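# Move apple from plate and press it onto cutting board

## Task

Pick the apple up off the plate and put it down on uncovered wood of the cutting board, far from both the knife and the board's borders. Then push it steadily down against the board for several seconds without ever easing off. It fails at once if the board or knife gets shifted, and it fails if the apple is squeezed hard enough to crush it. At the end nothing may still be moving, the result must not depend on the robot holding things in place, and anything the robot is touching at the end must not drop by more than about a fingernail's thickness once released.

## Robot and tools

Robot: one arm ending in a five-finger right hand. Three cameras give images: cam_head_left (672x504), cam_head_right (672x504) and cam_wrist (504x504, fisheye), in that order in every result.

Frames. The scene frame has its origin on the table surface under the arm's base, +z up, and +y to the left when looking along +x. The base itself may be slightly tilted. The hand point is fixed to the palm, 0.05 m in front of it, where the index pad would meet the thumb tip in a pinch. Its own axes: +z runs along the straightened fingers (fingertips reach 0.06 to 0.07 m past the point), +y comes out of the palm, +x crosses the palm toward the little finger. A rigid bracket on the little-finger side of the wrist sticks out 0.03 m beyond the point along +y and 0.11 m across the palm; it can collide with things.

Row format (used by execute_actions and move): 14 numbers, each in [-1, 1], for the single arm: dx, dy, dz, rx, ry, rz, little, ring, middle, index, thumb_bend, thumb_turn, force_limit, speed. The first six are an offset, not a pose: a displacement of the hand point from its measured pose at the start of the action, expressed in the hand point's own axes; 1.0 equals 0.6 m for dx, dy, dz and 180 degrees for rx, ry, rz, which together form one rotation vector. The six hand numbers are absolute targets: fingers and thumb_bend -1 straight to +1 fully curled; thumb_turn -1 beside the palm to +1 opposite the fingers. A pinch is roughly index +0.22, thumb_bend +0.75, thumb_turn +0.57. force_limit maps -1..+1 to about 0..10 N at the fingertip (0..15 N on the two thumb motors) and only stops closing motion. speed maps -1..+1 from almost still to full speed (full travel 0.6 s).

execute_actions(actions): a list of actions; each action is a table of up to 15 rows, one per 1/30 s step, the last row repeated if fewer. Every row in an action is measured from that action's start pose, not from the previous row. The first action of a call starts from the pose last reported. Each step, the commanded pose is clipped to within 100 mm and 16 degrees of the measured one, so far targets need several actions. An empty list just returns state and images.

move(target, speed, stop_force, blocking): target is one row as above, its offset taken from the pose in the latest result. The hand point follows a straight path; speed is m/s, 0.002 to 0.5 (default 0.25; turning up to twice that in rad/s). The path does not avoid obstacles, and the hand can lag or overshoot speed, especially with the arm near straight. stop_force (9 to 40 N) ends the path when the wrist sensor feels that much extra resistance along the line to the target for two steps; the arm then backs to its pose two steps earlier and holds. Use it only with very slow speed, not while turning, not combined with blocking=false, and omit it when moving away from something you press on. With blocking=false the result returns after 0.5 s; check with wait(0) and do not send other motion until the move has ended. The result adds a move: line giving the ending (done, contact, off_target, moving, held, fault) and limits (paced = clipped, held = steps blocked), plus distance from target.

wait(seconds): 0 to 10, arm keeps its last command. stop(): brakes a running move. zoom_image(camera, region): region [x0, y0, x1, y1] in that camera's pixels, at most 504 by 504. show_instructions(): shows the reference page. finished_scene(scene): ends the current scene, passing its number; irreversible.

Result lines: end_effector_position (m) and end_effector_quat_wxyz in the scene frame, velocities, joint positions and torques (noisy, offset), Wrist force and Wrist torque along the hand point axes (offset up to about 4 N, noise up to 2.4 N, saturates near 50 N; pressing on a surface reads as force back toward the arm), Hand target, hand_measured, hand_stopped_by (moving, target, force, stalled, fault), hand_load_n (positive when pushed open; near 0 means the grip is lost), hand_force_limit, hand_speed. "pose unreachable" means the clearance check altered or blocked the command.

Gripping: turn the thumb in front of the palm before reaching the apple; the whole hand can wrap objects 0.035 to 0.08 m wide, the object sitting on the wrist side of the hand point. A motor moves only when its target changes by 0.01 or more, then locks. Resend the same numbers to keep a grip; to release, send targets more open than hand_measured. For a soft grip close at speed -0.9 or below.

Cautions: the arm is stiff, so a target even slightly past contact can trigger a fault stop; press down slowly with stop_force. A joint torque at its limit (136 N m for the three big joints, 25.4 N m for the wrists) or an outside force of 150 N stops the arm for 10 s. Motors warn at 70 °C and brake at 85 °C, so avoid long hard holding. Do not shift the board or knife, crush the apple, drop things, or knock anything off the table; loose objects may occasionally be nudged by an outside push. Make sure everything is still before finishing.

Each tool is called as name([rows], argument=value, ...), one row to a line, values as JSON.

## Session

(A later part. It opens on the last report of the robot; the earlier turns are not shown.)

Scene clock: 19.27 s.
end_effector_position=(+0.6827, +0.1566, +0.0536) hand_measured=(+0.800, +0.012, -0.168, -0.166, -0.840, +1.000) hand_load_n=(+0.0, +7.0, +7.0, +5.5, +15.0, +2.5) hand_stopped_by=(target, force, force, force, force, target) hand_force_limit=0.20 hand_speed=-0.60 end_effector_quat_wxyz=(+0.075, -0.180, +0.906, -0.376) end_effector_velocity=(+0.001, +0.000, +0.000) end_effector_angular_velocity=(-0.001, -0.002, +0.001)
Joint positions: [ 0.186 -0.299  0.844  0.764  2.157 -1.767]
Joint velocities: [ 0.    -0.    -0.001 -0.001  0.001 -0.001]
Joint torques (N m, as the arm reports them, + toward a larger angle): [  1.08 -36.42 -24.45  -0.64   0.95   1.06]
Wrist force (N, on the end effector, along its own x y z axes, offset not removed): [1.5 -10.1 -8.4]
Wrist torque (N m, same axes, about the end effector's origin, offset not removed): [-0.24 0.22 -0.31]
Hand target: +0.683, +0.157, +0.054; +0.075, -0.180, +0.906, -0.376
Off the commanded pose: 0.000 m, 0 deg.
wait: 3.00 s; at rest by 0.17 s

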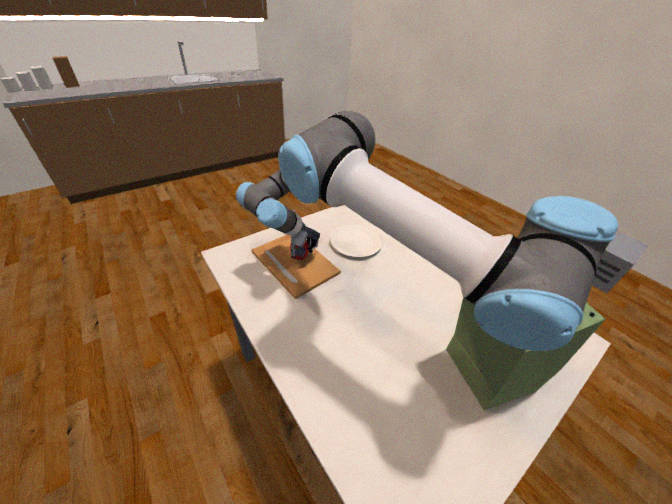

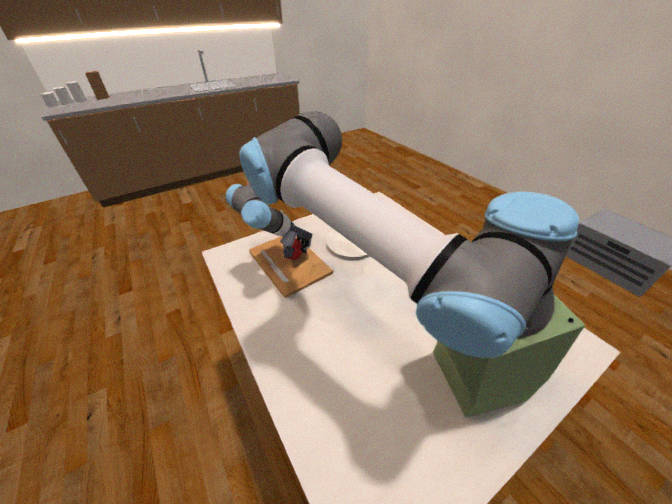

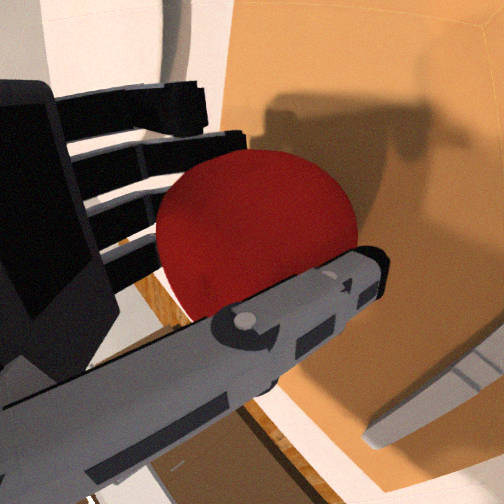

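execute_actions([
  [[0,0.00015,0.00015,0,0,0,0.8,0.8,0.8,0.8,0.6,1,0.2,-0.6]],
])

wait(seconds=4)

wait(seconds=4)

Scene clock: 20.03 s.
end_effector_position=(+0.6827, +0.1566, +0.0534) hand_measured=(+0.800, +0.012, -0.168, -0.166, -0.840, +1.000) hand_load_n=(+0.0, +7.0, +7.0, +5.5, +15.0, +2.5) hand_stopped_by=(target, force, force, force, force, target) hand_force_limit=0.20 hand_speed=-0.60 end_effector_quat_wxyz=(+0.075, -0.180, +0.906, -0.376) end_effector_velocity=(-0.001, -0.000, -0.001) end_effector_angular_velocity=(+0.000, +0.004, +0.001)
Joint positions: [ 0.186 -0.299  0.844  0.764  2.157 -1.767]
Joint velocities: [-0.     0.001  0.002  0.    -0.001 -0.001]
Joint torques (N m, as the arm reports them, + toward a larger angle): [  1.53 -35.11 -23.77  -1.04   0.63   1.63]
Wrist force (N, on the end effector, along its own x y z axes, offset not removed): [1.6 -13.2 -11.7]
Wrist torque (N m, same axes, about the end effector's origin, offset not removed): [-0.36 0.36 -0.38]
Hand target: +0.683, +0.157, +0.053; +0.075, -0.180, +0.906, -0.376
Off the commanded pose: 0.000 m, 0 deg.

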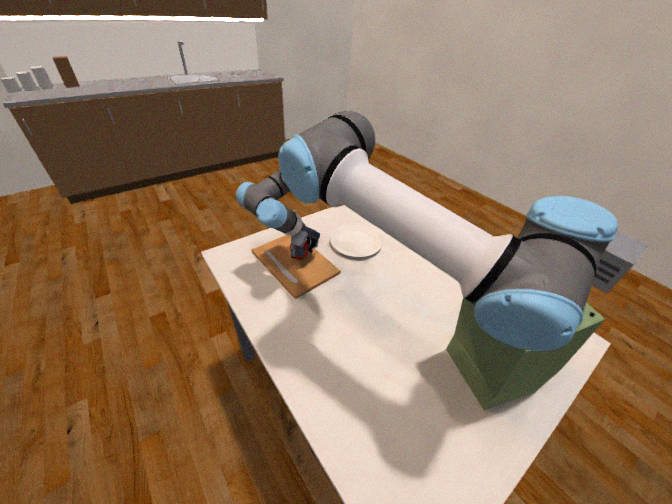

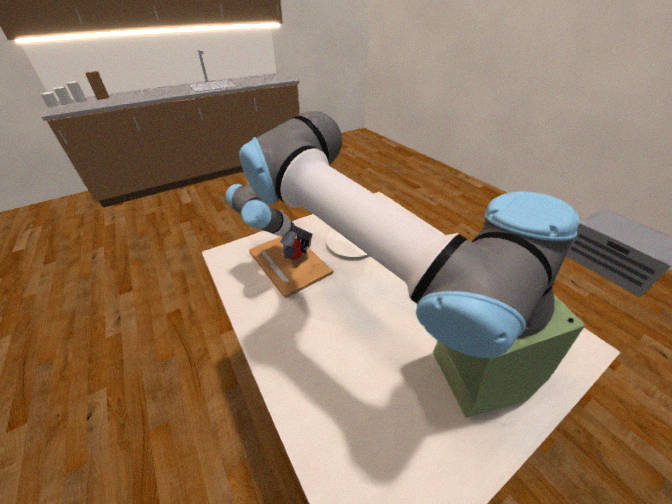

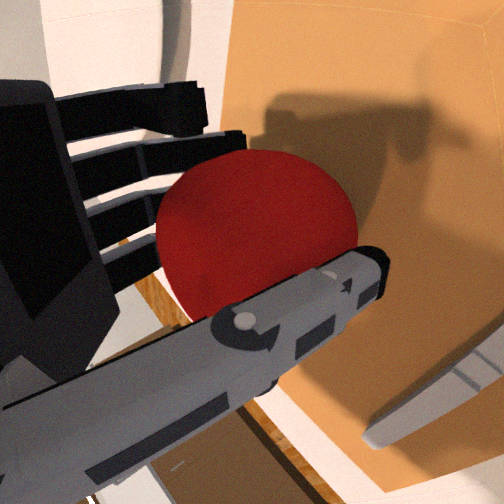

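Scene clock: 24.03 s.
end_effector_position=(+0.6827, +0.1566, +0.0534) hand_measured=(+0.800, +0.012, -0.168, -0.166, -0.840, +1.000) hand_load_n=(+0.0, +7.0, +7.0, +5.5, +15.0, +2.5) hand_stopped_by=(target, force, force, force, force, target) hand_force_limit=0.20 hand_speed=-0.60 end_effector_quat_wxyz=(+0.075, -0.180, +0.906, -0.376) end_effector_velocity=(-0.001, -0.001, -0.000) end_effector_angular_velocity=(-0.001, +0.002, -0.001)
Joint positions: [ 0.186 -0.299  0.844  0.764  2.157 -1.767]
Joint velocities: [-0.     0.001  0.001  0.001  0.     0.   ]
Joint torques (N m, as the arm reports them, + toward a larger angle): [  2.02 -33.51 -22.59  -1.21  -2.43   0.66]
Wrist force (N, on the end effector, along its own x y z axes, offset not removed): [1.6 -13.5 -12.1]
Wrist torque (N m, same axes, about the end effector's origin, offset not removed): [-0.35 0.25 -0.38]
Hand target: +0.683, +0.157, +0.053; +0.075, -0.180, +0.906, -0.376
Off the commanded pose: 0.000 m, 0 deg.
wait: 4.00 s; at rest by 0.17 s

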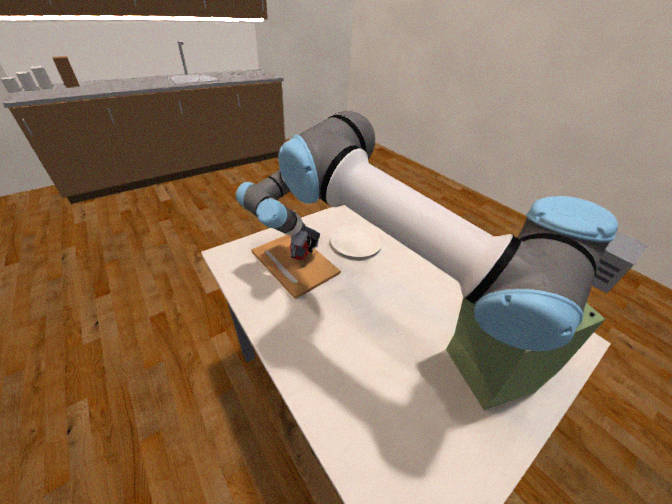

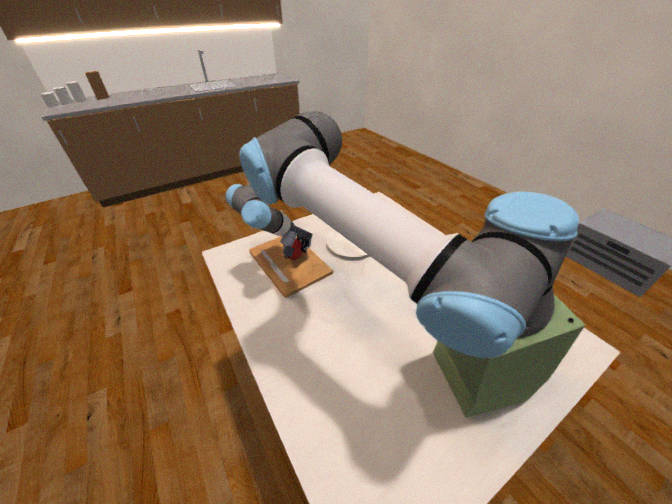

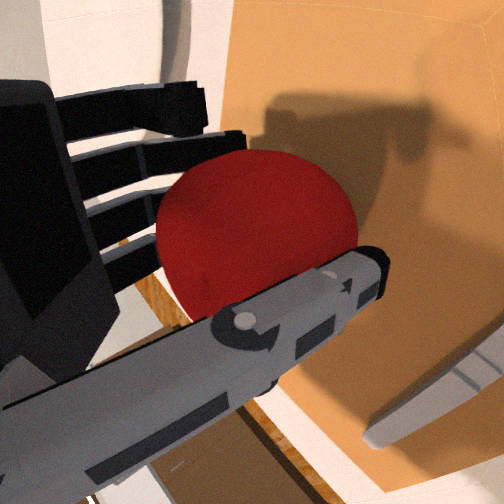

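Scene clock: 28.03 s.
end_effector_position=(+0.6827, +0.1566, +0.0534) hand_measured=(+0.800, +0.012, -0.168, -0.166, -0.840, +1.000) hand_load_n=(+0.0, +7.0, +7.0, +5.5, +15.0, +2.5) hand_stopped_by=(target, force, force, force, force, target) hand_force_limit=0.20 hand_speed=-0.60 end_effector_quat_wxyz=(+0.075, -0.180, +0.906, -0.376) end_effector_velocity=(-0.001, +0.000, -0.001) end_effector_angular_velocity=(+0.000, +0.002, +0.001)
Joint positions: [ 0.186 -0.299  0.844  0.764  2.157 -1.767]
Joint velocities: [ 0.001  0.001 -0.     0.001 -0.001 -0.   ]
Joint torques (N m, as the arm reports them, + toward a larger angle): [  0.58 -32.26 -23.13  -0.83  -2.41   0.34]
Wrist force (N, on the end effector, along its own x y z axes, offset not removed): [1.3 -13.0 -12.3]
Wrist torque (N m, same axes, about the end effector's origin, offset not removed): [-0.25 0.33 -0.43]
Hand target: +0.683, +0.157, +0.053; +0.075, -0.180, +0.906, -0.376
Off the commanded pose: 0.000 m, 0 deg.
wait: 4.00 s; at rest by 0.17 s

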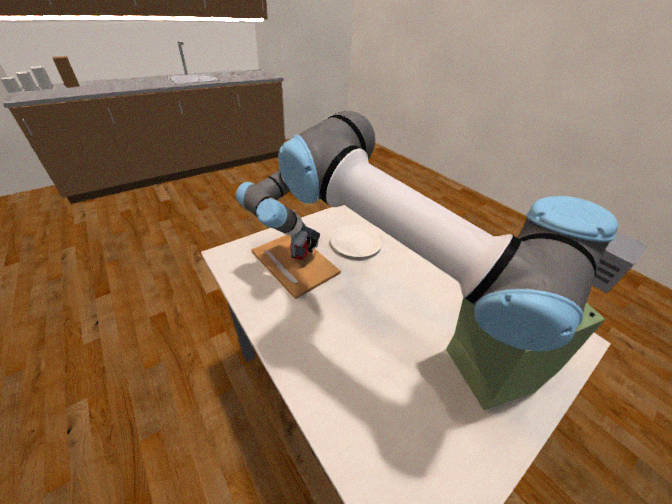

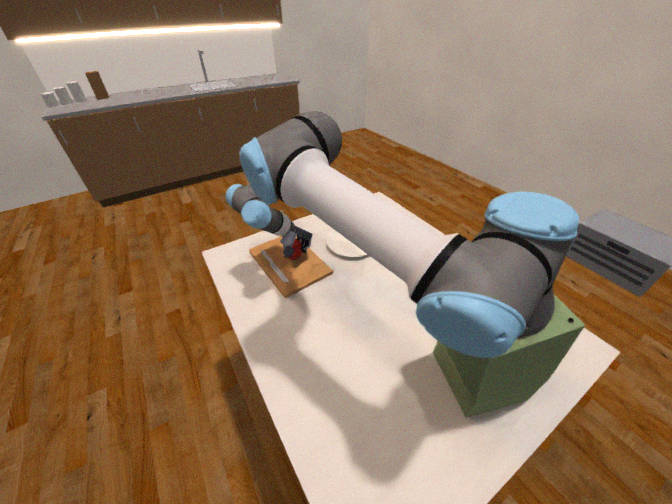

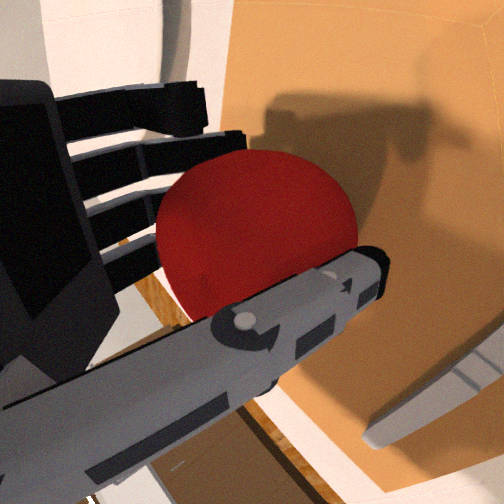

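finished_scene(scene=2)

The scene is finished: the task was done.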